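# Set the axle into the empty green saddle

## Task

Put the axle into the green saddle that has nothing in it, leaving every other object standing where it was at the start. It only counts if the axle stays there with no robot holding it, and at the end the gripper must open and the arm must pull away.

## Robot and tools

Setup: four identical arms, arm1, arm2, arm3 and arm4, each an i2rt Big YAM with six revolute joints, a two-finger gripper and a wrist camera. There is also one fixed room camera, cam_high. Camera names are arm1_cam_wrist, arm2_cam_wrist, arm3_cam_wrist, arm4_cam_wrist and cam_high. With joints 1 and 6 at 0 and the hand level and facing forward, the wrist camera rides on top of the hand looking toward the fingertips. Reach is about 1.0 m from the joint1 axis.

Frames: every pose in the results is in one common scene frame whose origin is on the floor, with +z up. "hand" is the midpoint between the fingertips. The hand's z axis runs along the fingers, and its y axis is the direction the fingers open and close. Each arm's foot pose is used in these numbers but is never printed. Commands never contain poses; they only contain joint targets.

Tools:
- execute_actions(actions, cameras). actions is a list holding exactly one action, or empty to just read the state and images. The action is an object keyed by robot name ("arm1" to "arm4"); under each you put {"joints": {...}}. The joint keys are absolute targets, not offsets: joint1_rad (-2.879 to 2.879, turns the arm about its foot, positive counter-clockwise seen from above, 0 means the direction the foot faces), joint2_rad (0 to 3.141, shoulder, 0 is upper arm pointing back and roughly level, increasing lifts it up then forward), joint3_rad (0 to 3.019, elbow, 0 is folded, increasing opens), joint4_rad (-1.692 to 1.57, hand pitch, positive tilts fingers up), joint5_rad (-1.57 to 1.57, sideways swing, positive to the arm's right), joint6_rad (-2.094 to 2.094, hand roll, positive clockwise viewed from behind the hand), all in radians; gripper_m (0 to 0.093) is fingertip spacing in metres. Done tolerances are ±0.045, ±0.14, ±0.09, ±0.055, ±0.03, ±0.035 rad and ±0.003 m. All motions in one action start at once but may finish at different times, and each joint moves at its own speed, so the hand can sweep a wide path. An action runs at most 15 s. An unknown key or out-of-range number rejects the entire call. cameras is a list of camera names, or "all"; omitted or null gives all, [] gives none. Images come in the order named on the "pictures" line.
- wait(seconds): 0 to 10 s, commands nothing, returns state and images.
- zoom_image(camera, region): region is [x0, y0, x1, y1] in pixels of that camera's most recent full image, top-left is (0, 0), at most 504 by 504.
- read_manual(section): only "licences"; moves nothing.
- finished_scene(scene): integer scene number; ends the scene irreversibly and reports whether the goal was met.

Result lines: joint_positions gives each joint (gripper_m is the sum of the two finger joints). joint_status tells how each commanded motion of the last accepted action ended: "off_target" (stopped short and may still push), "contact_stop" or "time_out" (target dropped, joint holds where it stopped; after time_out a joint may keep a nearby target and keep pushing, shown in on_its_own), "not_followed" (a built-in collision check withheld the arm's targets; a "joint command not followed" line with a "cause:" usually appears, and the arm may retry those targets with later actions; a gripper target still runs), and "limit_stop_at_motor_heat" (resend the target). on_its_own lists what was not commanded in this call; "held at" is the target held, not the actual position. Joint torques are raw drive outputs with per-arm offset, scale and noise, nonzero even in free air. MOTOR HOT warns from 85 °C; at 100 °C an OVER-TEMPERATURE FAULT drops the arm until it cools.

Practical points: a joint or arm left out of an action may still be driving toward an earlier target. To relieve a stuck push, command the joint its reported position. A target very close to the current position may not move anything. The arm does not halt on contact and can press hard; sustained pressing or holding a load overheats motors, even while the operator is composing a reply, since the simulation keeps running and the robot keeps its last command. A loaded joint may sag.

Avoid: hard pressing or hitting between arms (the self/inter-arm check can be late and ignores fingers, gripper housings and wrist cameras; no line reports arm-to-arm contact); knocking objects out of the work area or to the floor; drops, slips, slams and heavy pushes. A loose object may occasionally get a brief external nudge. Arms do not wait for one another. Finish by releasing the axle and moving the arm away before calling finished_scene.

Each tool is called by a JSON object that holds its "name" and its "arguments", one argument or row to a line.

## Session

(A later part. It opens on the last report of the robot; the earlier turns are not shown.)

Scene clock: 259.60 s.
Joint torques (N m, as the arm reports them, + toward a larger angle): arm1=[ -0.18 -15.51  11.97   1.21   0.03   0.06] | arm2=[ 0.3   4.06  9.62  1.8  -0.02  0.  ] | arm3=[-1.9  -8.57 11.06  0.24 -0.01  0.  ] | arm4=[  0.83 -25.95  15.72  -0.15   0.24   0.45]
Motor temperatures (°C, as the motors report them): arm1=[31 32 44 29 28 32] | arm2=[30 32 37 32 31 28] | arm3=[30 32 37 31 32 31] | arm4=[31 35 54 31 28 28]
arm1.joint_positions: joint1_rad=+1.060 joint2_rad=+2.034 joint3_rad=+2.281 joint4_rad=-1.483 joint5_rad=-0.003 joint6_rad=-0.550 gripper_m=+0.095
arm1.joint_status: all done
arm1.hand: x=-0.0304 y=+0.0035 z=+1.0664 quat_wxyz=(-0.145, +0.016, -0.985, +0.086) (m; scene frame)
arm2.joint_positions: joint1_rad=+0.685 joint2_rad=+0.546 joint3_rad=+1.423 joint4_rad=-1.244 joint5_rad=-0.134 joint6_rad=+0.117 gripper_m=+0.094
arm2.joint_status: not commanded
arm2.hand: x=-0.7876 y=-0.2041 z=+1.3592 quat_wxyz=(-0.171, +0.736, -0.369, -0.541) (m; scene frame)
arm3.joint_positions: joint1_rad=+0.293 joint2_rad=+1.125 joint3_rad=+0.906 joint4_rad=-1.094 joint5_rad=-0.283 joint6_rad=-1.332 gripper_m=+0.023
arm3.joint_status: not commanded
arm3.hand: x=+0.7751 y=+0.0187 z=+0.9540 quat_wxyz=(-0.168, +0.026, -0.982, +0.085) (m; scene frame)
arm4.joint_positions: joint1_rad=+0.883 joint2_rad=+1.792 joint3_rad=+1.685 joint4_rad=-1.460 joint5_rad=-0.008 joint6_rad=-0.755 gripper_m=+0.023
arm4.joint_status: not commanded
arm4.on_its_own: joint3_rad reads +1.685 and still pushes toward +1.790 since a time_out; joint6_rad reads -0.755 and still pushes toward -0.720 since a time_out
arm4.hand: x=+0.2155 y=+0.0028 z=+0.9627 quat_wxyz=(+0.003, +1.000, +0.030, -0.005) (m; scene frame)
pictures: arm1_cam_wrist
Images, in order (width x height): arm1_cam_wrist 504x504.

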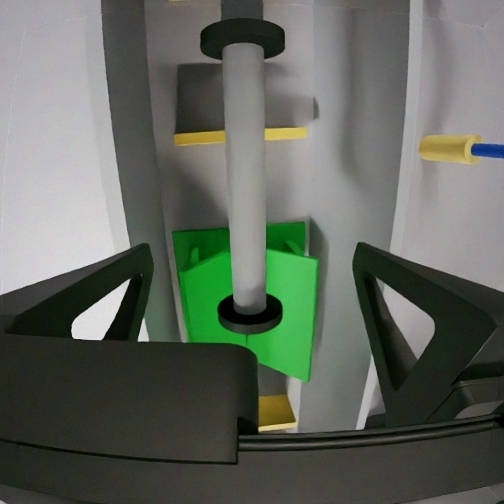

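{"name": "execute_actions", "arguments": {
  "actions": [
    {"arm1":{"joints":{"joint1_rad":1.04,"joint2_rad":2.03,"joint3_rad":2.04,"joint4_rad":-1.24,"joint6_rad":-0.58}}}
  ],
  "cameras": ["arm1_cam_wrist"]
}}

Scene clock: 267.93 s.
Joint torques (N m, as the arm reports them, + toward a larger angle): arm1=[ -0.05 -15.49   9.83   2.1    0.03   0.06] | arm2=[ 0.01  4.    9.59  1.81 -0.01  0.01] | arm3=[-2.51 -8.7  11.07  0.24  0.   -0.04] | arm4=[  0.93 -25.9   15.71  -0.16   0.25   0.45]
Motor temperatures (°C, as the motors report them): arm1=[31 32 44 29 28 32] | arm2=[30 32 37 32 31 28] | arm3=[30 32 37 31 32 31] | arm4=[31 35 55 31 28 28]
arm1.joint_positions: joint1_rad=+1.045 joint2_rad=+2.033 joint3_rad=+2.029 joint4_rad=-1.251 joint5_rad=-0.003 joint6_rad=-0.570 gripper_m=+0.095
arm1.joint_status: all done
arm1.hand: x=-0.0295 y=-0.0101 z=+0.9706 quat_wxyz=(-0.136, +0.018, -0.987, +0.084) (m; scene frame)
arm2.joint_positions: joint1_rad=+0.685 joint2_rad=+0.546 joint3_rad=+1.423 joint4_rad=-1.244 joint5_rad=-0.134 joint6_rad=+0.117 gripper_m=+0.094
arm2.joint_status: not commanded
arm2.hand: x=-0.7876 y=-0.2041 z=+1.3592 quat_wxyz=(-0.171, +0.736, -0.369, -0.541) (m; scene frame)
arm3.joint_positions: joint1_rad=+0.293 joint2_rad=+1.125 joint3_rad=+0.906 joint4_rad=-1.094 joint5_rad=-0.283 joint6_rad=-1.332 gripper_m=+0.023
arm3.joint_status: not commanded
arm3.hand: x=+0.7751 y=+0.0187 z=+0.9540 quat_wxyz=(-0.168, +0.026, -0.982, +0.085) (m; scene frame)
arm4.joint_positions: joint1_rad=+0.883 joint2_rad=+1.792 joint3_rad=+1.685 joint4_rad=-1.460 joint5_rad=-0.008 joint6_rad=-0.755 gripper_m=+0.023
arm4.joint_status: not commanded
arm4.on_its_own: joint3_rad reads +1.685 and still pushes toward +1.790 since a time_out; joint6_rad reads -0.755 and still pushes toward -0.720 since a time_out
arm4.hand: x=+0.2155 y=+0.0028 z=+0.9627 quat_wxyz=(+0.003, +1.000, +0.030, -0.005) (m; scene frame)
pictures: arm1_cam_wrist
Images, in order (width x height): arm1_cam_wrist 504x504.

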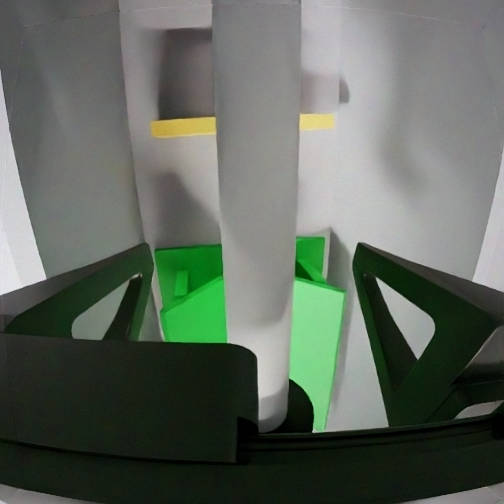

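Good. Close, then transfer load.

{"name": "execute_actions", "arguments": {
  "actions": [
    {"arm1":{"joints":{"gripper_m":0}}}
  ],
  "cameras": []
}}

{"name": "execute_actions", "arguments": {
  "actions": [
    {"arm1":{"joints":{"joint2_rad":1.95,"joint3_rad":2.11}},"arm4":{"joints":{"joint2_rad":1.785,"joint3_rad":1.70,"joint6_rad":-0.755}},"arm3":{"joints":{"joint2_rad":1.085,"joint3_rad":0.97}}}
  ],
  "cameras": ["arm1_cam_wrist"]
}}

Scene clock: 274.47 s.
Joint torques (N m, as the arm reports them, + toward a larger angle): arm1=[  0.15 -15.6    9.93   1.97  -0.08   0.16] | arm2=[ 0.05  4.03  9.59  1.83 -0.02  0.  ] | arm3=[-2.88 -8.82 10.91  0.3   0.07 -0.04] | arm4=[  0.93 -25.87  15.63  -0.16   0.18   0.45]
Motor temperatures (°C, as the motors report them): arm1=[31 33 43 29 28 32] | arm2=[30 32 37 32 31 28] | arm3=[30 32 37 31 32 31] | arm4=[31 36 56 31 28 28]
arm1.joint_positions: joint1_rad=+1.044 joint2_rad=+2.033 joint3_rad=+2.029 joint4_rad=-1.248 joint5_rad=+0.000 joint6_rad=-0.581 gripper_m=+0.023
arm1.joint_status: gripper_m off_target (ended at +0.023, target +0.000)
arm1.hand: x=-0.0296 y=-0.0112 z=+0.9708 quat_wxyz=(-0.136, +0.023, -0.987, +0.087) (m; scene frame)
arm2.joint_positions: joint1_rad=+0.685 joint2_rad=+0.546 joint3_rad=+1.423 joint4_rad=-1.244 joint5_rad=-0.134 joint6_rad=+0.117 gripper_m=+0.094
arm2.joint_status: not commanded
arm2.hand: x=-0.7876 y=-0.2041 z=+1.3592 quat_wxyz=(-0.171, +0.736, -0.369, -0.541) (m; scene frame)
arm3.joint_positions: joint1_rad=+0.293 joint2_rad=+1.125 joint3_rad=+0.906 joint4_rad=-1.094 joint5_rad=-0.283 joint6_rad=-1.332 gripper_m=+0.023
arm3.joint_status: not commanded
arm3.hand: x=+0.7751 y=+0.0187 z=+0.9540 quat_wxyz=(-0.168, +0.026, -0.982, +0.085) (m; scene frame)
arm4.joint_positions: joint1_rad=+0.883 joint2_rad=+1.792 joint3_rad=+1.686 joint4_rad=-1.459 joint5_rad=-0.007 joint6_rad=-0.754 gripper_m=+0.023
arm4.joint_status: not commanded
arm4.on_its_own: joint3_rad reads +1.686 and still pushes toward +1.790 since a time_out
arm4.hand: x=+0.2153 y=+0.0033 z=+0.9631 quat_wxyz=(+0.002, +1.000, +0.030, -0.005) (m; scene frame)
pictures: none
No camera images: the call's "cameras" was empty. Leave "cameras" out to get every camera's image.

Scene clock: 275.10 s.
Joint torques (N m, as the arm reports them, + toward a larger angle): arm1=[ -0.11 -20.59  15.72   1.96  -0.09   0.17] | arm2=[ 0.49  4.12  9.63  1.83 -0.02  0.01] | arm3=[-1.69 -9.51 14.32  0.46 -0.15  0.01] | arm4=[  0.85 -21.2    9.29  -0.18   0.22   0.05]
Motor temperatures (°C, as the motors report them): arm1=[31 33 43 29 28 32] | arm2=[30 32 37 32 31 28] | arm3=[30 32 38 31 32 31] | arm4=[31 36 56 31 28 28]
arm1.joint_positions: joint1_rad=+1.044 joint2_rad=+2.027 joint3_rad=+2.029 joint4_rad=-1.248 joint5_rad=+0.000 joint6_rad=-0.581 gripper_m=+0.023
arm1.joint_status: all done
arm1.hand: x=-0.0300 y=-0.0109 z=+0.9750 quat_wxyz=(-0.139, +0.023, -0.986, +0.088) (m; scene frame)
arm2.joint_positions: joint1_rad=+0.685 joint2_rad=+0.546 joint3_rad=+1.423 joint4_rad=-1.244 joint5_rad=-0.134 joint6_rad=+0.117 gripper_m=+0.094
arm2.joint_status: not commanded
arm2.hand: x=-0.7876 y=-0.2041 z=+1.3592 quat_wxyz=(-0.171, +0.736, -0.369, -0.541) (m; scene frame)
arm3.joint_positions: joint1_rad=+0.293 joint2_rad=+1.125 joint3_rad=+0.906 joint4_rad=-1.094 joint5_rad=-0.279 joint6_rad=-1.332 gripper_m=+0.023
arm3.joint_status: all done
arm3.hand: x=+0.7745 y=+0.0185 z=+0.9538 quat_wxyz=(-0.167, +0.026, -0.982, +0.086) (m; scene frame)
arm4.joint_positions: joint1_rad=+0.883 joint2_rad=+1.794 joint3_rad=+1.686 joint4_rad=-1.459 joint5_rad=-0.008 joint6_rad=-0.755 gripper_m=+0.023
arm4.joint_status: all done
arm4.hand: x=+0.2150 y=+0.0032 z=+0.9619 quat_wxyz=(+0.003, +1.000, +0.031, -0.004) (m; scene frame)
pictures: arm1_cam_wrist
Images, in order (width x height): arm1_cam_wrist 504x504.

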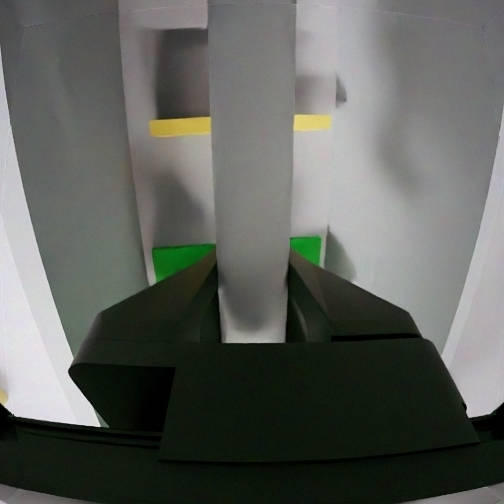

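{"name": "execute_actions", "arguments": {
  "actions": [
    {"arm4":{"joints":{"gripper_m":0.075}}}
  ],
  "cameras": []
}}

{"name": "execute_actions", "arguments": {
  "actions": [
    {"arm4":{"joints":{"joint2_rad":1.78,"joint3_rad":2.02,"joint4_rad":-1.69}}}
  ],
  "cameras": []
}}

{"name": "execute_actions", "arguments": {
  "actions": [
    {"arm4":{"joints":{"joint1_rad":0.02,"joint2_rad":1.05,"joint3_rad":1.4,"joint4_rad":-1.69,"joint5_rad":0,"joint6_rad":-1.58}}}
  ],
  "cameras": ["arm4_cam_wrist","cam_high"]
}}

Scene clock: 289.90 s.
Joint torques (N m, as the arm reports them, + toward a larger angle): arm1=[ -0.12 -21.03  15.67   1.99  -0.21   0.17] | arm2=[0.35 4.11 9.56 1.86 0.   0.01] | arm3=[ -2.96 -10.21  14.41   0.37  -0.23  -0.08] | arm4=[  0.63 -20.92   9.29  -0.17   0.02   0.05]
Motor temperatures (°C, as the motors report them): arm1=[31 35 47 29 28 32] | arm2=[30 32 37 32 31 28] | arm3=[30 32 40 31 32 31] | arm4=[31 36 49 31 28 28]
arm1.joint_positions: joint1_rad=+1.044 joint2_rad=+2.027 joint3_rad=+2.029 joint4_rad=-1.248 joint5_rad=+0.003 joint6_rad=-0.583 gripper_m=+0.023
arm1.joint_status: not commanded
arm1.hand: x=-0.0303 y=-0.0115 z=+0.9750 quat_wxyz=(-0.138, +0.024, -0.986, +0.090) (m; scene frame)
arm2.joint_positions: joint1_rad=+0.685 joint2_rad=+0.546 joint3_rad=+1.423 joint4_rad=-1.244 joint5_rad=-0.134 joint6_rad=+0.117 gripper_m=+0.094
arm2.joint_status: not commanded
arm2.hand: x=-0.7876 y=-0.2041 z=+1.3592 quat_wxyz=(-0.171, +0.736, -0.369, -0.541) (m; scene frame)
arm3.joint_positions: joint1_rad=+0.293 joint2_rad=+1.125 joint3_rad=+0.906 joint4_rad=-1.095 joint5_rad=-0.277 joint6_rad=-1.332 gripper_m=+0.023
arm3.joint_status: not commanded
arm3.hand: x=+0.7742 y=+0.0184 z=+0.9537 quat_wxyz=(-0.166, +0.026, -0.982, +0.086) (m; scene frame)
arm4.joint_positions: joint1_rad=+0.883 joint2_rad=+1.791 joint3_rad=+1.686 joint4_rad=-1.459 joint5_rad=-0.003 joint6_rad=-0.755 gripper_m=+0.075
arm4.joint_status: all done
arm4.hand: x=+0.2158 y=+0.0038 z=+0.9635 quat_wxyz=(+0.000, +1.000, +0.031, -0.004) (m; scene frame)
pictures: none
No camera images: the call's "cameras" was empty. Leave "cameras" out to get every camera's image.

Scene clock: 291.03 s.
Joint torques (N m, as the arm reports them, + toward a larger angle): arm1=[ -0.12 -20.98  15.63   1.97  -0.21   0.17] | arm2=[ 0.02  4.04  9.58  1.78  0.01 -0.01] | arm3=[-2.54 -9.77 14.37  0.11 -0.22 -0.07] | arm4=[  0.86 -18.05  11.09   0.     0.     0.06]
Motor temperatures (°C, as the motors report them): arm1=[31 35 48 29 28 32] | arm2=[30 32 37 32 31 28] | arm3=[30 32 40 31 32 31] | arm4=[31 36 49 31 28 28]
arm1.joint_positions: joint1_rad=+1.044 joint2_rad=+2.027 joint3_rad=+2.029 joint4_rad=-1.248 joint5_rad=+0.003 joint6_rad=-0.583 gripper_m=+0.023
arm1.joint_status: not commanded
arm1.hand: x=-0.0303 y=-0.0115 z=+0.9750 quat_wxyz=(-0.138, +0.024, -0.986, +0.090) (m; scene frame)
arm2.joint_positions: joint1_rad=+0.685 joint2_rad=+0.546 joint3_rad=+1.423 joint4_rad=-1.244 joint5_rad=-0.134 joint6_rad=+0.117 gripper_m=+0.094
arm2.joint_status: not commanded
arm2.hand: x=-0.7876 y=-0.2041 z=+1.3592 quat_wxyz=(-0.171, +0.736, -0.369, -0.541) (m; scene frame)
arm3.joint_positions: joint1_rad=+0.293 joint2_rad=+1.125 joint3_rad=+0.906 joint4_rad=-1.095 joint5_rad=-0.277 joint6_rad=-1.332 gripper_m=+0.023
arm3.joint_status: not commanded
arm3.hand: x=+0.7742 y=+0.0184 z=+0.9537 quat_wxyz=(-0.166, +0.026, -0.982, +0.086) (m; scene frame)
arm4.joint_positions: joint1_rad=+0.883 joint2_rad=+1.759 joint3_rad=+1.981 joint4_rad=-1.677 joint5_rad=-0.002 joint6_rad=-0.755 gripper_m=+0.075
arm4.joint_status: all done
joint sent to its limit — the command would take arm4.joint4_rad past its lower limit, so that joint was sent only as far as its limit.
arm4.hand: x=+0.2095 y=+0.0095 z=+1.0942 quat_wxyz=(-0.037, +0.998, +0.030, -0.045) (m; scene frame)
pictures: none
No camera images: the call's "cameras" was empty. Leave "cameras" out to get every camera's image.

Scene clock: 292.80 s.
Joint torques (N m, as the arm reports them, + toward a larger angle): arm1=[ -0.13 -21.01  15.64   1.97  -0.21   0.17] | arm2=[0.4  3.82 9.63 1.83 0.   0.  ] | arm3=[ -2.49 -10.13  14.55   0.62  -0.2    0.02] | arm4=[ 0.1  -5.89  7.36  0.39 -0.22 -0.07]
Motor temperatures (°C, as the motors report them): arm1=[31 36 48 29 28 32] | arm2=[30 32 37 32 31 28] | arm3=[30 32 40 31 32 31] | arm4=[31 35 49 31 28 28]
arm1.joint_positions: joint1_rad=+1.044 joint2_rad=+2.027 joint3_rad=+2.029 joint4_rad=-1.248 joint5_rad=+0.003 joint6_rad=-0.583 gripper_m=+0.023
arm1.joint_status: not commanded
arm1.hand: x=-0.0303 y=-0.0115 z=+0.9750 quat_wxyz=(-0.138, +0.024, -0.986, +0.090) (m; scene frame)
arm2.joint_positions: joint1_rad=+0.685 joint2_rad=+0.546 joint3_rad=+1.423 joint4_rad=-1.244 joint5_rad=-0.134 joint6_rad=+0.117 gripper_m=+0.094
arm2.joint_status: not commanded
arm2.hand: x=-0.7876 y=-0.2041 z=+1.3592 quat_wxyz=(-0.171, +0.736, -0.369, -0.541) (m; scene frame)
arm3.joint_positions: joint1_rad=+0.293 joint2_rad=+1.125 joint3_rad=+0.906 joint4_rad=-1.095 joint5_rad=-0.277 joint6_rad=-1.332 gripper_m=+0.023
arm3.joint_status: not commanded
arm3.hand: x=+0.7742 y=+0.0184 z=+0.9537 quat_wxyz=(-0.166, +0.026, -0.982, +0.086) (m; scene frame)
arm4.joint_positions: joint1_rad=+0.031 joint2_rad=+1.044 joint3_rad=+1.412 joint4_rad=-1.682 joint5_rad=+0.003 joint6_rad=-1.568 gripper_m=+0.075
arm4.joint_status: all done
joint sent to its limit — the command would take arm4.joint4_rad past its lower limit, so that joint was sent only as far as its limit.
arm4.hand: x=+0.6338 y=-0.0401 z=+1.1558 quat_wxyz=(-0.127, +0.992, +0.010, -0.001) (m; scene frame)
pictures: arm4_cam_wrist, cam_high
Images, in order (width x height): arm4_cam_wrist 504x504, cam_high 896x504.

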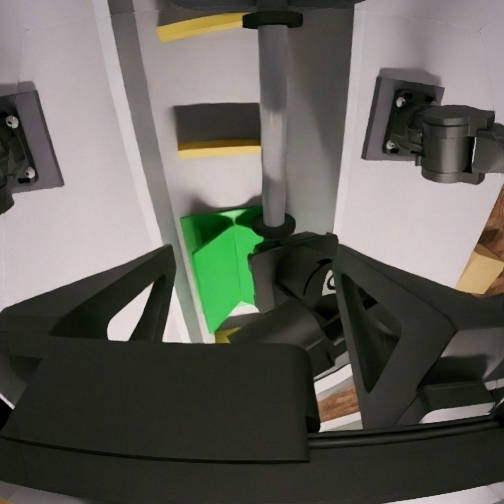

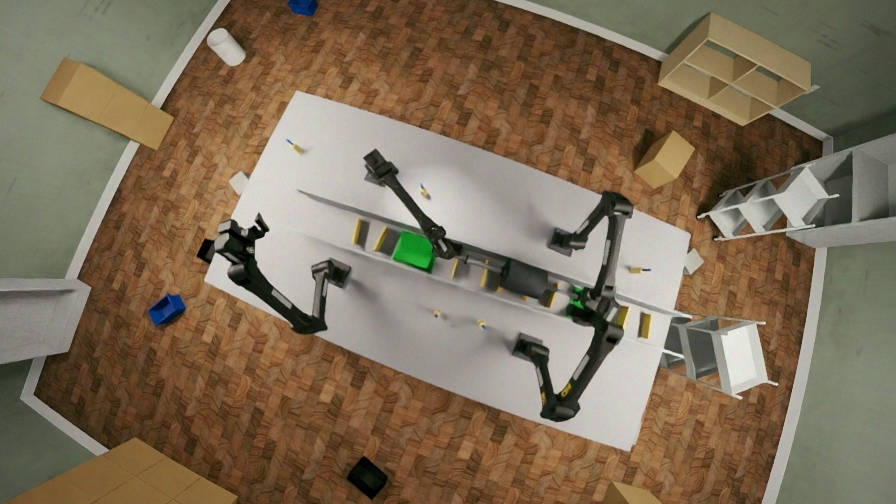

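{"name": "execute_actions", "arguments": {
  "actions": [
    {"arm4":{"joints":{"joint1_rad":0.05,"joint2_rad":1.165,"joint3_rad":1.16,"joint4_rad":-1.355,"joint6_rad":-1.57}}}
  ],
  "cameras": ["arm4_cam_wrist","arm1_cam_wrist"]
}}

Scene clock: 304.70 s.
Joint torques (N m, as the arm reports them, + toward a larger angle): arm1=[ -0.1  -20.94  15.63   1.98  -0.21   0.17] | arm2=[ 0.3   4.13  9.62  1.8  -0.04 -0.01] | arm3=[-1.96 -9.45 14.42  0.46 -0.17 -0.03] | arm4=[ 1.02 -8.65  9.99  0.05 -0.12  0.06]
Motor temperatures (°C, as the motors report them): arm1=[31 36 50 29 28 32] | arm2=[30 32 37 32 31 28] | arm3=[30 32 41 31 32 31] | arm4=[31 34 46 31 28 28]
arm1.joint_positions: joint1_rad=+1.044 joint2_rad=+2.027 joint3_rad=+2.029 joint4_rad=-1.248 joint5_rad=+0.003 joint6_rad=-0.583 gripper_m=+0.023
arm1.joint_status: not commanded
arm1.hand: x=-0.0303 y=-0.0115 z=+0.9750 quat_wxyz=(-0.138, +0.024, -0.986, +0.090) (m; scene frame)
arm2.joint_positions: joint1_rad=+0.685 joint2_rad=+0.546 joint3_rad=+1.423 joint4_rad=-1.244 joint5_rad=-0.134 joint6_rad=+0.117 gripper_m=+0.094
arm2.joint_status: not commanded
arm2.hand: x=-0.7876 y=-0.2041 z=+1.3592 quat_wxyz=(-0.171, +0.736, -0.369, -0.541) (m; scene frame)
arm3.joint_positions: joint1_rad=+0.293 joint2_rad=+1.125 joint3_rad=+0.906 joint4_rad=-1.095 joint5_rad=-0.277 joint6_rad=-1.332 gripper_m=+0.023
arm3.joint_status: not commanded
arm3.hand: x=+0.7742 y=+0.0184 z=+0.9537 quat_wxyz=(-0.166, +0.026, -0.982, +0.086) (m; scene frame)
arm4.joint_positions: joint1_rad=+0.034 joint2_rad=+1.153 joint3_rad=+1.200 joint4_rad=-1.479 joint5_rad=+0.002 joint6_rad=-1.568 gripper_m=+0.075
arm4.joint_status: joint1_rad not_followed (moved +0.003 of +0.019); joint2_rad not_followed (moved +0.109 of +0.121); joint3_rad not_followed (moved -0.212 of -0.252); joint4_rad time_out (moved +0.203 of +0.327); joint6_rad not_followed (moved +0.000 of -0.002)
arm4.on_its_own: joint4_rad is held at -1.489, not at your -1.355, since a time_out
arm4.hand: x=+0.6316 y=-0.0037 z=+1.0429 quat_wxyz=(-0.068, +0.998, +0.012, -0.001) (m; scene frame)
pictures: arm1_cam_wrist, arm4_cam_wrist
joint command not followed: on one or more control steps a check withheld the commanded joint targets of the arm4 arm, and it was not sent them on those steps. On the call's last step the targets were still withheld.
cause: the commanded joint targets would bring a part of the robot too close to another arm (this arm's wrist (the part past joint 4) and the other arm's wrist (the part past joint 4)); next, command targets that bring no part of the robot closer to that arm.
Images, in order (width x height): arm1_cam_wrist 504x504, arm4_cam_wrist 504x504.

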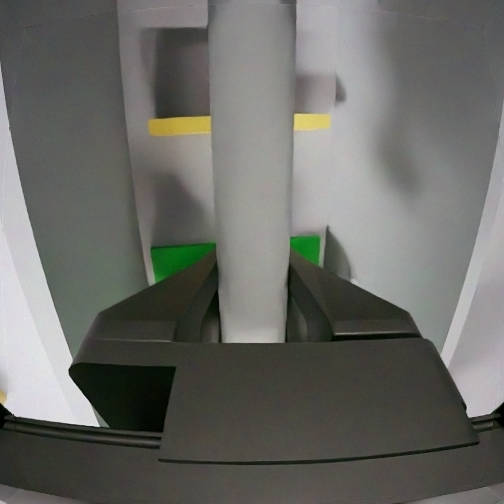

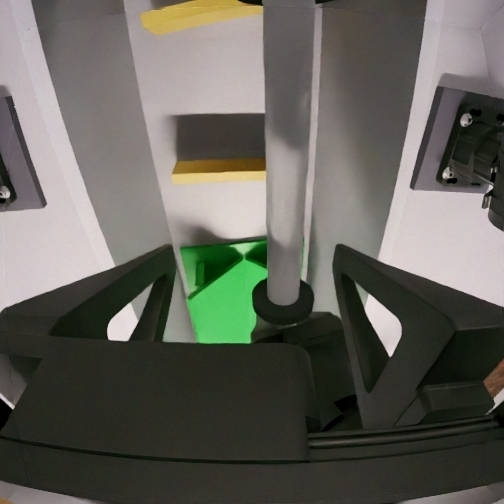

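{"name": "execute_actions", "arguments": {
  "actions": [
    {"arm4":{"joints":{"joint1_rad":0.06,"joint2_rad":1.13,"joint3_rad":1.2,"joint4_rad":-1.45}},"arm3":{"joints":{"joint1_rad":0.44,"joint2_rad":1.135,"joint3_rad":1.04,"joint4_rad":-1.215,"joint5_rad":0.07,"joint6_rad":-1.2}}}
  ],
  "cameras": ["arm4_cam_wrist","arm3_cam_wrist"]
}}

Scene clock: 316.77 s.
Joint torques (N m, as the arm reports them, + toward a larger angle): arm1=[ -0.23 -20.79  15.63   2.13  -0.18   0.24] | arm2=[ 0.15  4.02  9.64  1.85 -0.02  0.02] | arm3=[-0.26 -8.7  16.65 -0.07  1.31  0.08] | arm4=[ 2.27 -8.86  8.55  0.98 -0.2   0.06]
Motor temperatures (°C, as the motors report them): arm1=[31 37 51 29 28 32] | arm2=[30 32 37 32 31 28] | arm3=[30 32 41 31 32 31] | arm4=[31 34 46 31 28 28]
arm1.joint_positions: joint1_rad=+1.045 joint2_rad=+2.026 joint3_rad=+2.029 joint4_rad=-1.252 joint5_rad=+0.003 joint6_rad=-0.592 gripper_m=+0.023
arm1.joint_status: not commanded
arm1.hand: x=-0.0304 y=-0.0100 z=+0.9758 quat_wxyz=(-0.137, +0.029, -0.986, +0.089) (m; scene frame)
arm2.joint_positions: joint1_rad=+0.685 joint2_rad=+0.546 joint3_rad=+1.423 joint4_rad=-1.244 joint5_rad=-0.134 joint6_rad=+0.117 gripper_m=+0.094
arm2.joint_status: not commanded
arm2.hand: x=-0.7876 y=-0.2041 z=+1.3592 quat_wxyz=(-0.171, +0.736, -0.369, -0.541) (m; scene frame)
arm3.joint_positions: joint1_rad=+0.433 joint2_rad=+1.149 joint3_rad=+0.946 joint4_rad=-1.201 joint5_rad=+0.032 joint6_rad=-1.220 gripper_m=+0.023
arm3.joint_status: joint3_rad time_out (moved +0.040 of +0.134); joint5_rad time_out (moved +0.309 of +0.347); the others done
arm3.on_its_own: joint3_rad reads +0.946 and still pushes toward +1.040 since a time_out; joint5_rad reads +0.032 and still pushes toward +0.070 since a time_out
arm3.hand: x=+0.7668 y=+0.0294 z=+0.9513 quat_wxyz=(-0.018, +0.021, -0.996, +0.080) (m; scene frame)
arm4.joint_positions: joint1_rad=+0.045 joint2_rad=+1.133 joint3_rad=+1.200 joint4_rad=-1.464 joint5_rad=+0.002 joint6_rad=-1.568 gripper_m=+0.075
arm4.joint_status: all done
arm4.hand: x=+0.6278 y=-0.0032 z=+1.0499 quat_wxyz=(-0.086, +0.996, +0.018, -0.001) (m; scene frame)
pictures: arm3_cam_wrist, arm4_cam_wrist
joint command not followed: on one or more control steps a check withheld the commanded joint targets of the arm4 arm, and it was not sent them on those steps.
cause: the commanded joint targets would bring a part of the robot too close to another arm (this arm's wrist (the part past joint 4) and the other arm's wrist (the part past joint 4)); next, command targets that bring no part of the robot closer to that arm.
Images, in order (width x height): arm3_cam_wrist 504x504, arm4_cam_wrist 504x504.

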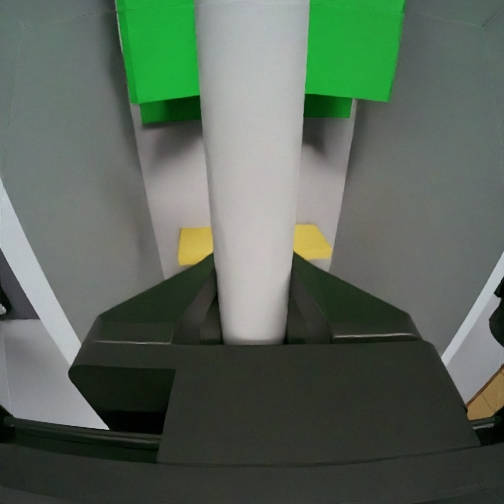

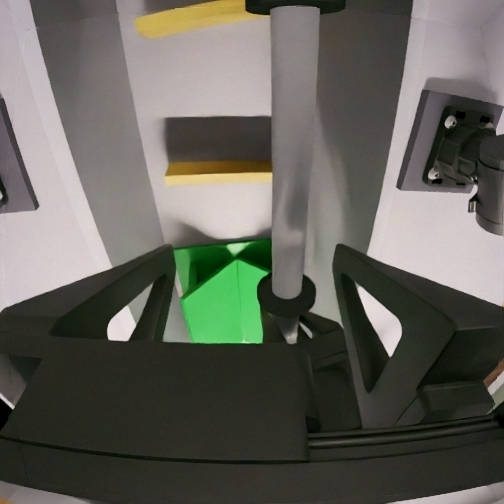

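{"name": "execute_actions", "arguments": {
  "actions": [
    {"arm4":{"joints":{"joint2_rad":1.185,"joint3_rad":1.17,"joint4_rad":-1.33,"gripper_m":0.093}},"arm3":{"joints":{"joint2_rad":1.15,"joint3_rad":1.05,"joint5_rad":0.04}}}
  ],
  "cameras": []
}}

{"name": "execute_actions", "arguments": {
  "actions": [
    {"arm4":{"joints":{"joint2_rad":1.195,"joint3_rad":1.015,"joint4_rad":-1.18,"joint6_rad":-1.585}}}
  ],
  "cameras": ["arm4_cam_wrist"]
}}

Scene clock: 322.73 s.
Joint torques (N m, as the arm reports them, + toward a larger angle): arm1=[ -0.32 -20.83  15.65   2.13  -0.18   0.22] | arm2=[ 0.26  4.15  9.59  1.74 -0.01  0.01] | arm3=[-0.13 -7.32 17.2  -0.2   0.45  0.14] | arm4=[ 2.29 -9.28  7.83  1.06 -0.2   0.07]
Motor temperatures (°C, as the motors report them): arm1=[31 37 51 29 28 32] | arm2=[30 32 37 32 31 28] | arm3=[30 32 43 31 32 31] | arm4=[31 34 46 31 28 28]
arm1.joint_positions: joint1_rad=+1.047 joint2_rad=+2.026 joint3_rad=+2.029 joint4_rad=-1.252 joint5_rad=+0.003 joint6_rad=-0.589 gripper_m=+0.023
arm1.joint_status: not commanded
arm1.hand: x=-0.0300 y=-0.0093 z=+0.9758 quat_wxyz=(-0.137, +0.028, -0.986, +0.089) (m; scene frame)
arm2.joint_positions: joint1_rad=+0.685 joint2_rad=+0.546 joint3_rad=+1.423 joint4_rad=-1.244 joint5_rad=-0.134 joint6_rad=+0.117 gripper_m=+0.094
arm2.joint_status: not commanded
arm2.hand: x=-0.7876 y=-0.2041 z=+1.3592 quat_wxyz=(-0.171, +0.736, -0.369, -0.541) (m; scene frame)
arm3.joint_positions: joint1_rad=+0.433 joint2_rad=+1.160 joint3_rad=+0.952 joint4_rad=-1.201 joint5_rad=+0.028 joint6_rad=-1.217 gripper_m=+0.023
arm3.joint_status: joint3_rad time_out (moved +0.005 of +0.104); the others done
arm3.on_its_own: joint3_rad reads +0.952 and still pushes toward +1.050 since a time_out
arm3.hand: x=+0.7682 y=+0.0275 z=+0.9500 quat_wxyz=(-0.019, +0.020, -0.997, +0.077) (m; scene frame)
arm4.joint_positions: joint1_rad=+0.045 joint2_rad=+1.181 joint3_rad=+1.182 joint4_rad=-1.345 joint5_rad=+0.002 joint6_rad=-1.568 gripper_m=+0.093
arm4.joint_status: all done
arm4.hand: x=+0.6265 y=+0.0284 z=+1.0313 quat_wxyz=(-0.112, +0.994, +0.018, -0.002) (m; scene frame)
pictures: none
No camera images: the call's "cameras" was empty. Leave "cameras" out to get every camera's image.

not run: a stop came earlier in this reply.

{"name": "execute_actions", "arguments": {
  "actions": [
    {"arm4":{"joints":{"joint2_rad":1.195,"joint3_rad":1.02,"joint4_rad":-1.19,"joint6_rad":-1.585}}}
  ],
  "cameras": ["arm4_cam_wrist"]
}}

Scene clock: 325.27 s.
Joint torques (N m, as the arm reports them, + toward a larger angle): arm1=[ -0.31 -20.83  15.63   2.13  -0.18   0.22] | arm2=[ 0.16  3.77  9.65  1.77 -0.01  0.02] | arm3=[-1.09 -7.56 17.16 -0.22  0.38  0.14] | arm4=[ 2.25 -8.88  8.1   1.02 -0.2  -0.07]
Motor temperatures (°C, as the motors report them): arm1=[31 37 51 29 28 32] | arm2=[30 32 37 32 31 28] | arm3=[30 32 43 31 32 31] | arm4=[31 34 45 31 28 28]
arm1.joint_positions: joint1_rad=+1.047 joint2_rad=+2.026 joint3_rad=+2.029 joint4_rad=-1.252 joint5_rad=+0.003 joint6_rad=-0.589 gripper_m=+0.023
arm1.joint_status: not commanded
arm1.hand: x=-0.0300 y=-0.0093 z=+0.9758 quat_wxyz=(-0.137, +0.028, -0.986, +0.089) (m; scene frame)
arm2.joint_positions: joint1_rad=+0.685 joint2_rad=+0.546 joint3_rad=+1.423 joint4_rad=-1.244 joint5_rad=-0.134 joint6_rad=+0.117 gripper_m=+0.094
arm2.joint_status: not commanded
arm2.hand: x=-0.7876 y=-0.2041 z=+1.3592 quat_wxyz=(-0.171, +0.736, -0.369, -0.541) (m; scene frame)
arm3.joint_positions: joint1_rad=+0.433 joint2_rad=+1.160 joint3_rad=+0.952 joint4_rad=-1.201 joint5_rad=+0.028 joint6_rad=-1.217 gripper_m=+0.023
arm3.joint_status: not commanded
arm3.on_its_own: joint3_rad reads +0.952 and still pushes toward +1.050 since a time_out
arm3.hand: x=+0.7682 y=+0.0275 z=+0.9500 quat_wxyz=(-0.019, +0.020, -0.997, +0.077) (m; scene frame)
arm4.joint_positions: joint1_rad=+0.045 joint2_rad=+1.188 joint3_rad=+1.026 joint4_rad=-1.205 joint5_rad=+0.002 joint6_rad=-1.573 gripper_m=+0.093
arm4.joint_status: all done
arm4.hand: x=+0.6268 y=+0.0203 z=+0.9686 quat_wxyz=(-0.100, +0.995, +0.020, -0.001) (m; scene frame)
pictures: arm4_cam_wrist
Images, in order (width x height): arm4_cam_wrist 504x504.

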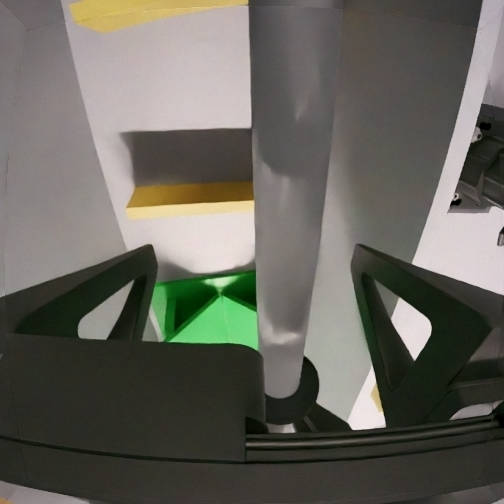

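{"name": "execute_actions", "arguments": {
  "actions": [
    {"arm4":{"joints":{"joint2_rad":1.215,"joint4_rad":-1.145,"gripper_m":0}}}
  ],
  "cameras": []
}}

{"name": "execute_actions", "arguments": {
  "actions": [
    {"arm4":{"joints":{"joint2_rad":1.16,"joint3_rad":1.112}},"arm3":{"joints":{"joint2_rad":1.165,"joint3_rad":0.965}},"arm1":{"joints":{"joint2_rad":1.97,"joint3_rad":2.09}}}
  ],
  "cameras": ["arm4_cam_wrist"]
}}

Scene clock: 330.00 s.
Joint torques (N m, as the arm reports them, + toward a larger angle): arm1=[ -0.3  -21.05  15.6    2.1   -0.14   0.21] | arm2=[ 0.2   4.2   9.58  1.87 -0.03 -0.01] | arm3=[ 0.06 -8.27 17.17 -0.18  0.38  0.09] | arm4=[ 2.27 -8.32  8.09  0.83 -0.21  0.08]
Motor temperatures (°C, as the motors report them): arm1=[31 38 52 29 28 32] | arm2=[30 32 37 32 31 28] | arm3=[30 32 44 31 32 31] | arm4=[31 33 45 31 28 28]
arm1.joint_positions: joint1_rad=+1.047 joint2_rad=+2.026 joint3_rad=+2.029 joint4_rad=-1.252 joint5_rad=+0.001 joint6_rad=-0.588 gripper_m=+0.023
arm1.joint_status: not commanded
arm1.hand: x=-0.0299 y=-0.0091 z=+0.9758 quat_wxyz=(-0.137, +0.028, -0.986, +0.089) (m; scene frame)
arm2.joint_positions: joint1_rad=+0.685 joint2_rad=+0.546 joint3_rad=+1.423 joint4_rad=-1.244 joint5_rad=-0.134 joint6_rad=+0.117 gripper_m=+0.094
arm2.joint_status: not commanded
arm2.hand: x=-0.7876 y=-0.2041 z=+1.3592 quat_wxyz=(-0.171, +0.736, -0.369, -0.541) (m; scene frame)
arm3.joint_positions: joint1_rad=+0.433 joint2_rad=+1.164 joint3_rad=+0.954 joint4_rad=-1.203 joint5_rad=+0.028 joint6_rad=-1.216 gripper_m=+0.023
arm3.joint_status: not commanded
arm3.on_its_own: joint3_rad reads +0.954 and still pushes toward +1.050 since a time_out
arm3.hand: x=+0.7683 y=+0.0271 z=+0.9493 quat_wxyz=(-0.018, +0.020, -0.997, +0.075) (m; scene frame)
arm4.joint_positions: joint1_rad=+0.045 joint2_rad=+1.200 joint3_rad=+1.026 joint4_rad=-1.152 joint5_rad=+0.002 joint6_rad=-1.585 gripper_m=+0.024
arm4.joint_status: gripper_m off_target (ended at +0.024, target +0.000); the others done
arm4.hand: x=+0.6263 y=+0.0338 z=+0.9675 quat_wxyz=(-0.121, +0.992, +0.026, -0.001) (m; scene frame)
pictures: none
No camera images: the call's "cameras" was empty. Leave "cameras" out to get every camera's image.

Scene clock: 330.63 s.
Joint torques (N m, as the arm reports them, + toward a larger angle): arm1=[ -0.32 -19.3   13.97   2.13  -0.14   0.21] | arm2=[-0.01  3.93  9.6   1.8   0.    0.  ] | arm3=[-0.49 -6.91  9.89 -0.08  0.35  0.14] | arm4=[  2.25 -12.85  14.64   0.83  -0.22   0.07]
Motor temperatures (°C, as the motors report them): arm1=[31 38 52 29 28 32] | arm2=[30 32 37 32 31 28] | arm3=[30 32 43 31 32 31] | arm4=[31 33 45 31 28 28]
arm1.joint_positions: joint1_rad=+1.047 joint2_rad=+2.026 joint3_rad=+2.029 joint4_rad=-1.252 joint5_rad=+0.001 joint6_rad=-0.587 gripper_m=+0.023
arm1.joint_status: all done
arm1.hand: x=-0.0299 y=-0.0091 z=+0.9758 quat_wxyz=(-0.137, +0.027, -0.986, +0.089) (m; scene frame)
arm2.joint_positions: joint1_rad=+0.685 joint2_rad=+0.546 joint3_rad=+1.423 joint4_rad=-1.244 joint5_rad=-0.134 joint6_rad=+0.117 gripper_m=+0.094
arm2.joint_status: not commanded
arm2.hand: x=-0.7876 y=-0.2041 z=+1.3592 quat_wxyz=(-0.171, +0.736, -0.369, -0.541) (m; scene frame)
arm3.joint_positions: joint1_rad=+0.433 joint2_rad=+1.167 joint3_rad=+0.954 joint4_rad=-1.203 joint5_rad=+0.029 joint6_rad=-1.216 gripper_m=+0.023
arm3.joint_status: all done
arm3.hand: x=+0.7683 y=+0.0269 z=+0.9482 quat_wxyz=(-0.017, +0.019, -0.997, +0.073) (m; scene frame)
arm4.joint_positions: joint1_rad=+0.045 joint2_rad=+1.196 joint3_rad=+1.026 joint4_rad=-1.152 joint5_rad=+0.003 joint6_rad=-1.585 gripper_m=+0.024
arm4.joint_status: all done
arm4.hand: x=+0.6264 y=+0.0336 z=+0.9689 quat_wxyz=(-0.123, +0.992, +0.026, -0.001) (m; scene frame)
pictures: arm4_cam_wrist
Images, in order (width x height): arm4_cam_wrist 504x504.

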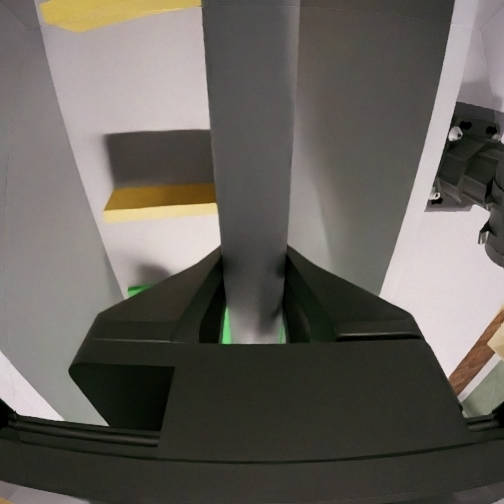

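{"name": "execute_actions", "arguments": {
  "actions": [
    {"arm3":{"joints":{"gripper_m":0.08}}}
  ],
  "cameras": []
}}

{"name": "execute_actions", "arguments": {
  "actions": [
    {"arm3":{"joints":{"joint3_rad":1.25,"joint4_rad":-1.5,"joint1_rad":0.47}}}
  ],
  "cameras": []
}}

{"name": "execute_actions", "arguments": {
  "actions": [
    {"arm3":{"joints":{"joint1_rad":0.9,"joint2_rad":0.6,"joint3_rad":1.3}},"arm4":{"joints":{"joint1_rad":0.43,"joint2_rad":1.245,"joint3_rad":1.18,"joint4_rad":-1.13,"joint6_rad":-1.175}},"arm1":{"joints":{"joint1_rad":0.905,"joint2_rad":1.645,"joint3_rad":1.585,"joint4_rad":-1.125,"joint6_rad":-0.715}}}
  ],
  "cameras": ["arm4_cam_wrist","arm1_cam_wrist"]
}}

Scene clock: 358.80 s.
Joint torques (N m, as the arm reports them, + toward a larger angle): arm1=[ -0.43 -19.16  13.97   2.12  -0.15   0.2 ] | arm2=[ 0.17  4.13  9.64  1.87 -0.01  0.01] | arm3=[ 0.25 -7.55  9.79  0.03  0.07  0.1 ] | arm4=[  2.23 -12.97  14.66   0.81  -0.17   0.07]
Motor temperatures (°C, as the motors report them): arm1=[31 38 51 29 28 32] | arm2=[30 32 37 32 31 28] | arm3=[30 31 40 31 32 31] | arm4=[31 34 55 31 28 28]
arm1.joint_positions: joint1_rad=+1.046 joint2_rad=+2.026 joint3_rad=+2.029 joint4_rad=-1.252 joint5_rad=+0.002 joint6_rad=-0.587 gripper_m=+0.023
arm1.joint_status: not commanded
arm1.hand: x=-0.0301 y=-0.0094 z=+0.9758 quat_wxyz=(-0.137, +0.027, -0.986, +0.089) (m; scene frame)
arm2.joint_positions: joint1_rad=+0.685 joint2_rad=+0.546 joint3_rad=+1.423 joint4_rad=-1.244 joint5_rad=-0.134 joint6_rad=+0.117 gripper_m=+0.094
arm2.joint_status: not commanded
arm2.hand: x=-0.7876 y=-0.2041 z=+1.3592 quat_wxyz=(-0.171, +0.736, -0.369, -0.541) (m; scene frame)
arm3.joint_positions: joint1_rad=+0.433 joint2_rad=+1.167 joint3_rad=+0.954 joint4_rad=-1.203 joint5_rad=+0.037 joint6_rad=-1.209 gripper_m=+0.080
arm3.joint_status: all done
arm3.hand: x=+0.7671 y=+0.0264 z=+0.9483 quat_wxyz=(-0.013, +0.016, -0.997, +0.075) (m; scene frame)
arm4.joint_positions: joint1_rad=+0.046 joint2_rad=+1.196 joint3_rad=+1.026 joint4_rad=-1.152 joint5_rad=+0.001 joint6_rad=-1.585 gripper_m=+0.024
arm4.joint_status: not commanded
arm4.hand: x=+0.6259 y=+0.0336 z=+0.9689 quat_wxyz=(-0.123, +0.992, +0.026, -0.001) (m; scene frame)
pictures: none
No camera images: the call's "cameras" was empty. Leave "cameras" out to get every camera's image.

Scene clock: 359.90 s.
Joint torques (N m, as the arm reports them, + toward a larger angle): arm1=[ -0.29 -19.53  13.99   2.12  -0.15   0.21] | arm2=[ 0.33  4.02  9.58  1.78 -0.01  0.02] | arm3=[ 0.25 -8.6  12.23 -0.38  0.08 -0.01] | arm4=[  2.3  -12.8   14.62   0.82  -0.18   0.07]
Motor temperatures (°C, as the motors report them): arm1=[31 38 51 29 28 32] | arm2=[30 32 37 32 31 28] | arm3=[30 31 40 31 32 31] | arm4=[31 34 55 31 28 28]
arm1.joint_positions: joint1_rad=+1.046 joint2_rad=+2.026 joint3_rad=+2.029 joint4_rad=-1.252 joint5_rad=+0.002 joint6_rad=-0.587 gripper_m=+0.023
arm1.joint_status: not commanded
arm1.hand: x=-0.0301 y=-0.0094 z=+0.9758 quat_wxyz=(-0.137, +0.027, -0.986, +0.089) (m; scene frame)
arm2.joint_positions: joint1_rad=+0.685 joint2_rad=+0.546 joint3_rad=+1.423 joint4_rad=-1.244 joint5_rad=-0.134 joint6_rad=+0.117 gripper_m=+0.094
arm2.joint_status: not commanded
arm2.hand: x=-0.7876 y=-0.2041 z=+1.3592 quat_wxyz=(-0.171, +0.736, -0.369, -0.541) (m; scene frame)
arm3.joint_positions: joint1_rad=+0.455 joint2_rad=+1.167 joint3_rad=+1.212 joint4_rad=-1.484 joint5_rad=+0.037 joint6_rad=-1.209 gripper_m=+0.080
arm3.joint_status: all done
arm3.hand: x=+0.7750 y=+0.0261 z=+1.0457 quat_wxyz=(-0.010, +0.027, -0.998, +0.064) (m; scene frame)
arm4.joint_positions: joint1_rad=+0.046 joint2_rad=+1.196 joint3_rad=+1.026 joint4_rad=-1.152 joint5_rad=+0.001 joint6_rad=-1.585 gripper_m=+0.024
arm4.joint_status: not commanded
arm4.hand: x=+0.6259 y=+0.0336 z=+0.9689 quat_wxyz=(-0.123, +0.992, +0.026, -0.001) (m; scene frame)
pictures: none
No camera images: the call's "cameras" was empty. Leave "cameras" out to get every camera's image.

Scene clock: 362.30 s.
Joint torques (N m, as the arm reports them, + toward a larger angle): arm1=[  0.18 -13.3   10.58   2.09  -0.21   0.29] | arm2=[0.05 3.92 9.68 1.78 0.   0.  ] | arm3=[-0.15  1.94 10.04  0.68 -0.01  0.05] | arm4=[  0.21 -13.38  15.38   1.13  -0.52   0.22]
Motor temperatures (°C, as the motors report them): arm1=[31 38 50 29 28 32] | arm2=[30 32 37 32 31 28] | arm3=[30 31 40 31 32 31] | arm4=[31 34 55 31 28 28]
arm1.joint_positions: joint1_rad=+0.906 joint2_rad=+1.678 joint3_rad=+1.564 joint4_rad=-1.136 joint5_rad=+0.003 joint6_rad=-0.731 gripper_m=+0.023
arm1.joint_status: all done
arm1.hand: x=-0.1823 y=-0.0152 z=+0.9895 quat_wxyz=(-0.123, +0.029, -0.986, +0.107) (m; scene frame)
arm2.joint_positions: joint1_rad=+0.685 joint2_rad=+0.546 joint3_rad=+1.423 joint4_rad=-1.244 joint5_rad=-0.134 joint6_rad=+0.117 gripper_m=+0.094
arm2.joint_status: not commanded
arm2.hand: x=-0.7876 y=-0.2041 z=+1.3592 quat_wxyz=(-0.171, +0.736, -0.369, -0.541) (m; scene frame)
arm3.joint_positions: joint1_rad=+0.886 joint2_rad=+0.590 joint3_rad=+1.277 joint4_rad=-1.485 joint5_rad=+0.039 joint6_rad=-1.208 gripper_m=+0.080
arm3.joint_status: all done
arm3.hand: x=+0.7926 y=+0.2015 z=+1.2318 quat_wxyz=(-0.202, +0.215, -0.902, +0.317) (m; scene frame)
arm4.joint_positions: joint1_rad=+0.440 joint2_rad=+1.272 joint3_rad=+1.082 joint4_rad=-1.146 joint5_rad=+0.011 joint6_rad=-1.188 gripper_m=+0.024
arm4.joint_status: joint3_rad time_out (moved +0.057 of +0.154); the others done
arm4.on_its_own: joint3_rad reads +1.082 and still pushes toward +1.180 since a time_out
arm4.hand: x=+0.4710 y=+0.0214 z=+0.9656 quat_wxyz=(-0.109, +0.993, +0.025, -0.042) (m; scene frame)
pictures: arm1_cam_wrist, arm4_cam_wrist
Images, in order (width x height): arm1_cam_wrist 504x504, arm4_cam_wrist 504x504.

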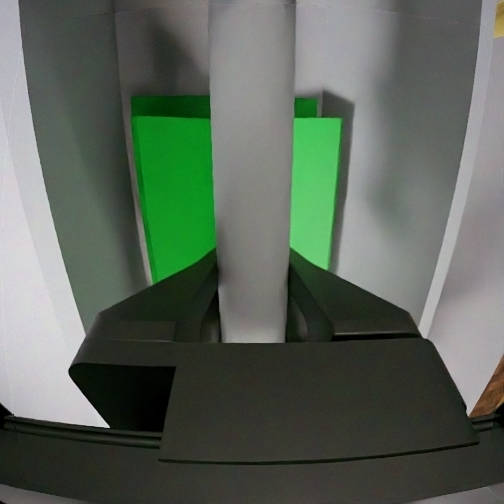

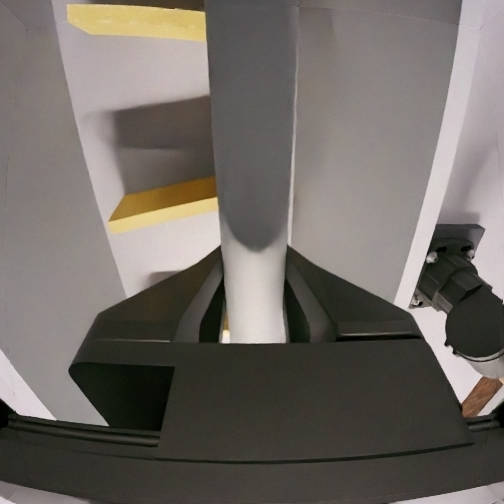

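{"name": "execute_actions", "arguments": {
  "actions": [
    {"arm4":{"joints":{"joint1_rad":0.72,"joint2_rad":1.435,"joint3_rad":1.385,"joint4_rad":-1.09,"joint6_rad":-0.885}},"arm1":{"joints":{"joint1_rad":0.70,"joint2_rad":1.39,"joint3_rad":1.255,"joint4_rad":-1.115,"joint6_rad":-0.92}}}
  ],
  "cameras": []
}}

Scene clock: 367.73 s.
Joint torques (N m, as the arm reports them, + toward a larger angle): arm1=[ 0.53 -7.81  9.77  1.41  0.44  0.28] | arm2=[-0.12  3.98  9.66  1.84 -0.02  0.01] | arm3=[-0.31  3.06 10.23  0.82  0.02  0.04] | arm4=[ -0.27 -19.98  16.23   1.25  -0.4    0.18]
Motor temperatures (°C, as the motors report them): arm1=[31 37 49 29 28 32] | arm2=[30 32 37 32 31 28] | arm3=[30 31 40 31 32 31] | arm4=[31 34 57 31 28 28]
arm1.joint_positions: joint1_rad=+0.697 joint2_rad=+1.399 joint3_rad=+1.243 joint4_rad=-1.113 joint5_rad=-0.013 joint6_rad=-0.936 gripper_m=+0.023
arm1.joint_status: all done
arm1.hand: x=-0.3377 y=-0.0134 z=+0.9869 quat_wxyz=(-0.099, +0.028, -0.988, +0.117) (m; scene frame)
arm2.joint_positions: joint1_rad=+0.685 joint2_rad=+0.546 joint3_rad=+1.423 joint4_rad=-1.244 joint5_rad=-0.134 joint6_rad=+0.117 gripper_m=+0.094
arm2.joint_status: not commanded
arm2.hand: x=-0.7876 y=-0.2041 z=+1.3592 quat_wxyz=(-0.171, +0.736, -0.369, -0.541) (m; scene frame)
arm3.joint_positions: joint1_rad=+0.886 joint2_rad=+0.590 joint3_rad=+1.277 joint4_rad=-1.485 joint5_rad=+0.039 joint6_rad=-1.208 gripper_m=+0.080
arm3.joint_status: not commanded
arm3.hand: x=+0.7926 y=+0.2015 z=+1.2318 quat_wxyz=(-0.202, +0.215, -0.902, +0.317) (m; scene frame)
arm4.joint_positions: joint1_rad=+0.736 joint2_rad=+1.489 joint3_rad=+1.276 joint4_rad=-1.108 joint5_rad=+0.008 joint6_rad=-0.895 gripper_m=+0.024
arm4.joint_status: joint3_rad time_out (moved +0.193 of +0.303); the others done
arm4.on_its_own: joint3_rad reads +1.276 and still pushes toward +1.385 since a time_out
arm4.hand: x=+0.3130 y=+0.0187 z=+0.9586 quat_wxyz=(-0.096, +0.992, +0.026, -0.078) (m; scene frame)
pictures: none
No camera images: the call's "cameras" was empty. Leave "cameras" out to get every camera's image.

{"name": "execute_actions", "arguments": {
  "actions": [
    {"arm4":{"joints":{"joint1_rad":0.915,"joint2_rad":1.665,"joint3_rad":1.70,"joint4_rad":-1.11,"joint6_rad":-0.69}},"arm1":{"joints":{"joint1_rad":0.385,"joint2_rad":1.205,"joint3_rad":1.07,"joint4_rad":-1.16,"joint6_rad":-1.225}},"arm2":{"joints":{"joint1_rad":1.3,"joint2_rad":0.3}}}
  ],
  "cameras": []
}}

Scene clock: 373.60 s.
Joint torques (N m, as the arm reports them, + toward a larger angle): arm1=[ 0.18 -5.16  9.76  0.98  1.01  0.07] | arm2=[ 0.63  9.23  6.21  1.81 -0.01  0.02] | arm3=[ 0.75  2.31 10.13  0.81 -0.01  0.08] | arm4=[ -1.3  -26.74  16.55   1.38   0.19  -0.06]
Motor temperatures (°C, as the motors report them): arm1=[31 36 48 29 28 32] | arm2=[30 32 37 32 31 28] | arm3=[30 31 39 31 32 31] | arm4=[31 34 59 31 28 28]
arm1.joint_positions: joint1_rad=+0.387 joint2_rad=+1.212 joint3_rad=+1.057 joint4_rad=-1.152 joint5_rad=-0.028 joint6_rad=-1.216 gripper_m=+0.023
arm1.joint_status: all done
arm1.hand: x=-0.4908 y=-0.0131 z=+0.9781 quat_wxyz=(-0.062, +0.014, -0.991, +0.121) (m; scene frame)
arm2.joint_positions: joint1_rad=+1.295 joint2_rad=+0.295 joint3_rad=+1.441 joint4_rad=-1.244 joint5_rad=-0.134 joint6_rad=+0.117 gripper_m=+0.094
arm2.joint_status: all done
arm2.hand: x=-0.7270 y=-0.3509 z=+1.3970 quat_wxyz=(-0.014, +0.735, -0.108, -0.670) (m; scene frame)
arm3.joint_positions: joint1_rad=+0.886 joint2_rad=+0.590 joint3_rad=+1.277 joint4_rad=-1.485 joint5_rad=+0.039 joint6_rad=-1.208 gripper_m=+0.080
arm3.joint_status: not commanded
arm3.hand: x=+0.7926 y=+0.2015 z=+1.2318 quat_wxyz=(-0.202, +0.215, -0.902, +0.317) (m; scene frame)
arm4.joint_positions: joint1_rad=+0.944 joint2_rad=+1.740 joint3_rad=+1.571 joint4_rad=-1.130 joint5_rad=-0.007 joint6_rad=-0.680 gripper_m=+0.024
arm4.joint_status: joint3_rad time_out (moved +0.295 of +0.424); the others done
arm4.on_its_own: joint3_rad reads +1.571 and still pushes toward +1.683 since a time_out
arm4.hand: x=+0.1603 y=+0.0021 z=+0.9558 quat_wxyz=(-0.079, +0.991, +0.023, -0.110) (m; scene frame)
pictures: none
No camera images: the call's "cameras" was empty. Leave "cameras" out to get every camera's image.

{"name": "execute_actions", "arguments": {
  "actions": [
    {"arm4":{"joints":{"joint1_rad":1.055,"joint2_rad":2.0,"joint3_rad":2.245,"joint4_rad":-1.25,"joint6_rad":-0.55}},"arm1":{"joints":{"joint1_rad":-0.015,"joint2_rad":1.13,"joint3_rad":1.01,"joint4_rad":-1.175,"joint6_rad":-1.61}}}
  ],
  "cameras": ["arm4_cam_wrist","arm1_cam_wrist","cam_high"]
}}

Scene clock: 379.50 s.
Joint torques (N m, as the arm reports them, + toward a larger angle): arm1=[-0.29 -5.19  9.73  0.77  1.01  0.01] | arm2=[0.78 9.63 6.21 1.83 0.01 0.  ] | arm3=[-0.14  2.14 10.16  0.7  -0.05  0.06] | arm4=[ -1.27 -33.78  16.71   2.17   0.46  -0.25]
Motor temperatures (°C, as the motors report them): arm1=[31 35 47 29 29 32] | arm2=[30 32 37 32 31 28] | arm3=[30 31 39 31 32 31] | arm4=[31 36 61 31 28 28]
arm1.joint_positions: joint1_rad=-0.008 joint2_rad=+1.149 joint3_rad=+0.997 joint4_rad=-1.164 joint5_rad=-0.029 joint6_rad=-1.593 gripper_m=+0.023
arm1.joint_status: all done
arm1.hand: x=-0.6420 y=-0.0172 z=+0.9731 quat_wxyz=(-0.014, +0.005, -0.991, +0.130) (m; scene frame)
arm2.joint_positions: joint1_rad=+1.295 joint2_rad=+0.295 joint3_rad=+1.441 joint4_rad=-1.244 joint5_rad=-0.134 joint6_rad=+0.117 gripper_m=+0.094
arm2.joint_status: not commanded
arm2.hand: x=-0.7270 y=-0.3509 z=+1.3970 quat_wxyz=(-0.014, +0.735, -0.108, -0.670) (m; scene frame)
arm3.joint_positions: joint1_rad=+0.886 joint2_rad=+0.590 joint3_rad=+1.277 joint4_rad=-1.485 joint5_rad=+0.039 joint6_rad=-1.208 gripper_m=+0.080
arm3.joint_status: not commanded
arm3.hand: x=+0.7926 y=+0.2015 z=+1.2318 quat_wxyz=(-0.202, +0.215, -0.902, +0.317) (m; scene frame)
arm4.joint_positions: joint1_rad=+1.084 joint2_rad=+2.088 joint3_rad=+2.078 joint4_rad=-1.293 joint5_rad=-0.013 joint6_rad=-0.524 gripper_m=+0.024
arm4.joint_status: joint3_rad time_out (moved +0.508 of +0.674); the others done
arm4.on_its_own: joint3_rad reads +2.078 and still pushes toward +2.191 since a time_out
arm4.hand: x=+0.0094 y=-0.0126 z=+0.9499 quat_wxyz=(-0.058, +0.991, +0.016, -0.120) (m; scene frame)
pictures: arm1_cam_wrist, arm4_cam_wrist, cam_high
Images, in order (width x height): arm1_cam_wrist 504x504, arm4_cam_wrist 504x504, cam_high 896x504.

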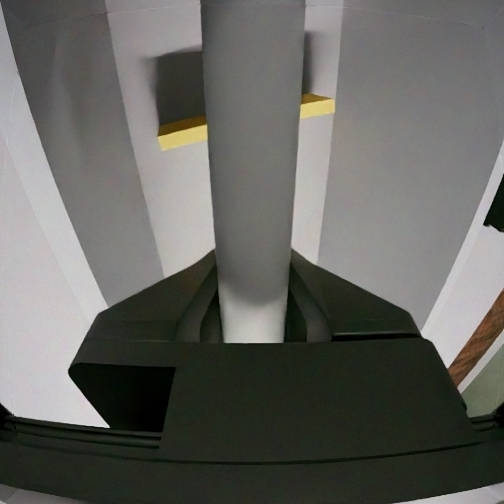

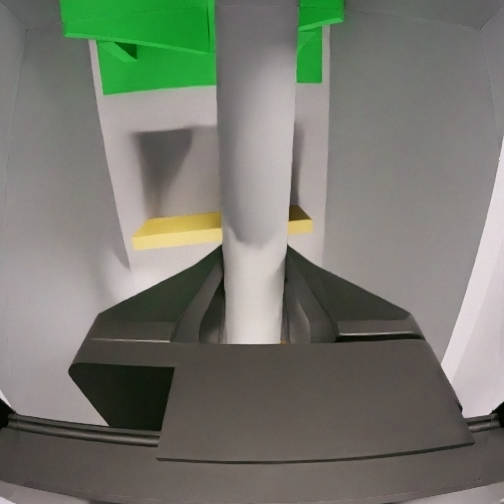

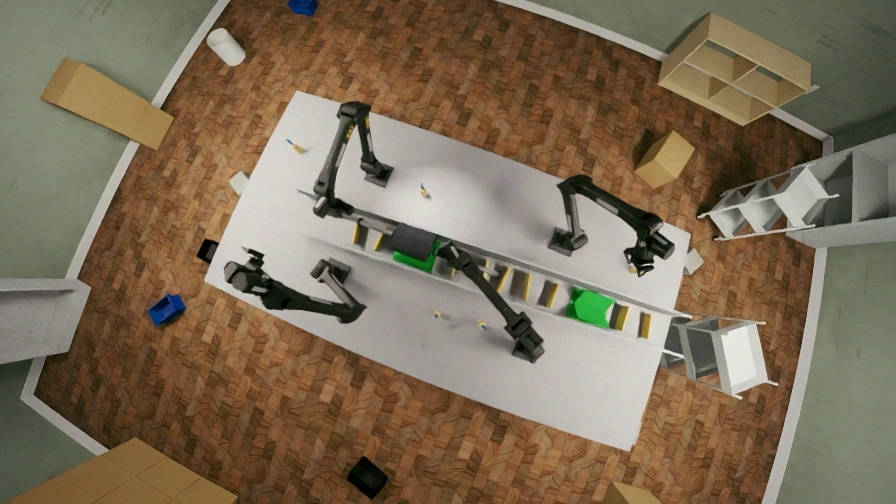

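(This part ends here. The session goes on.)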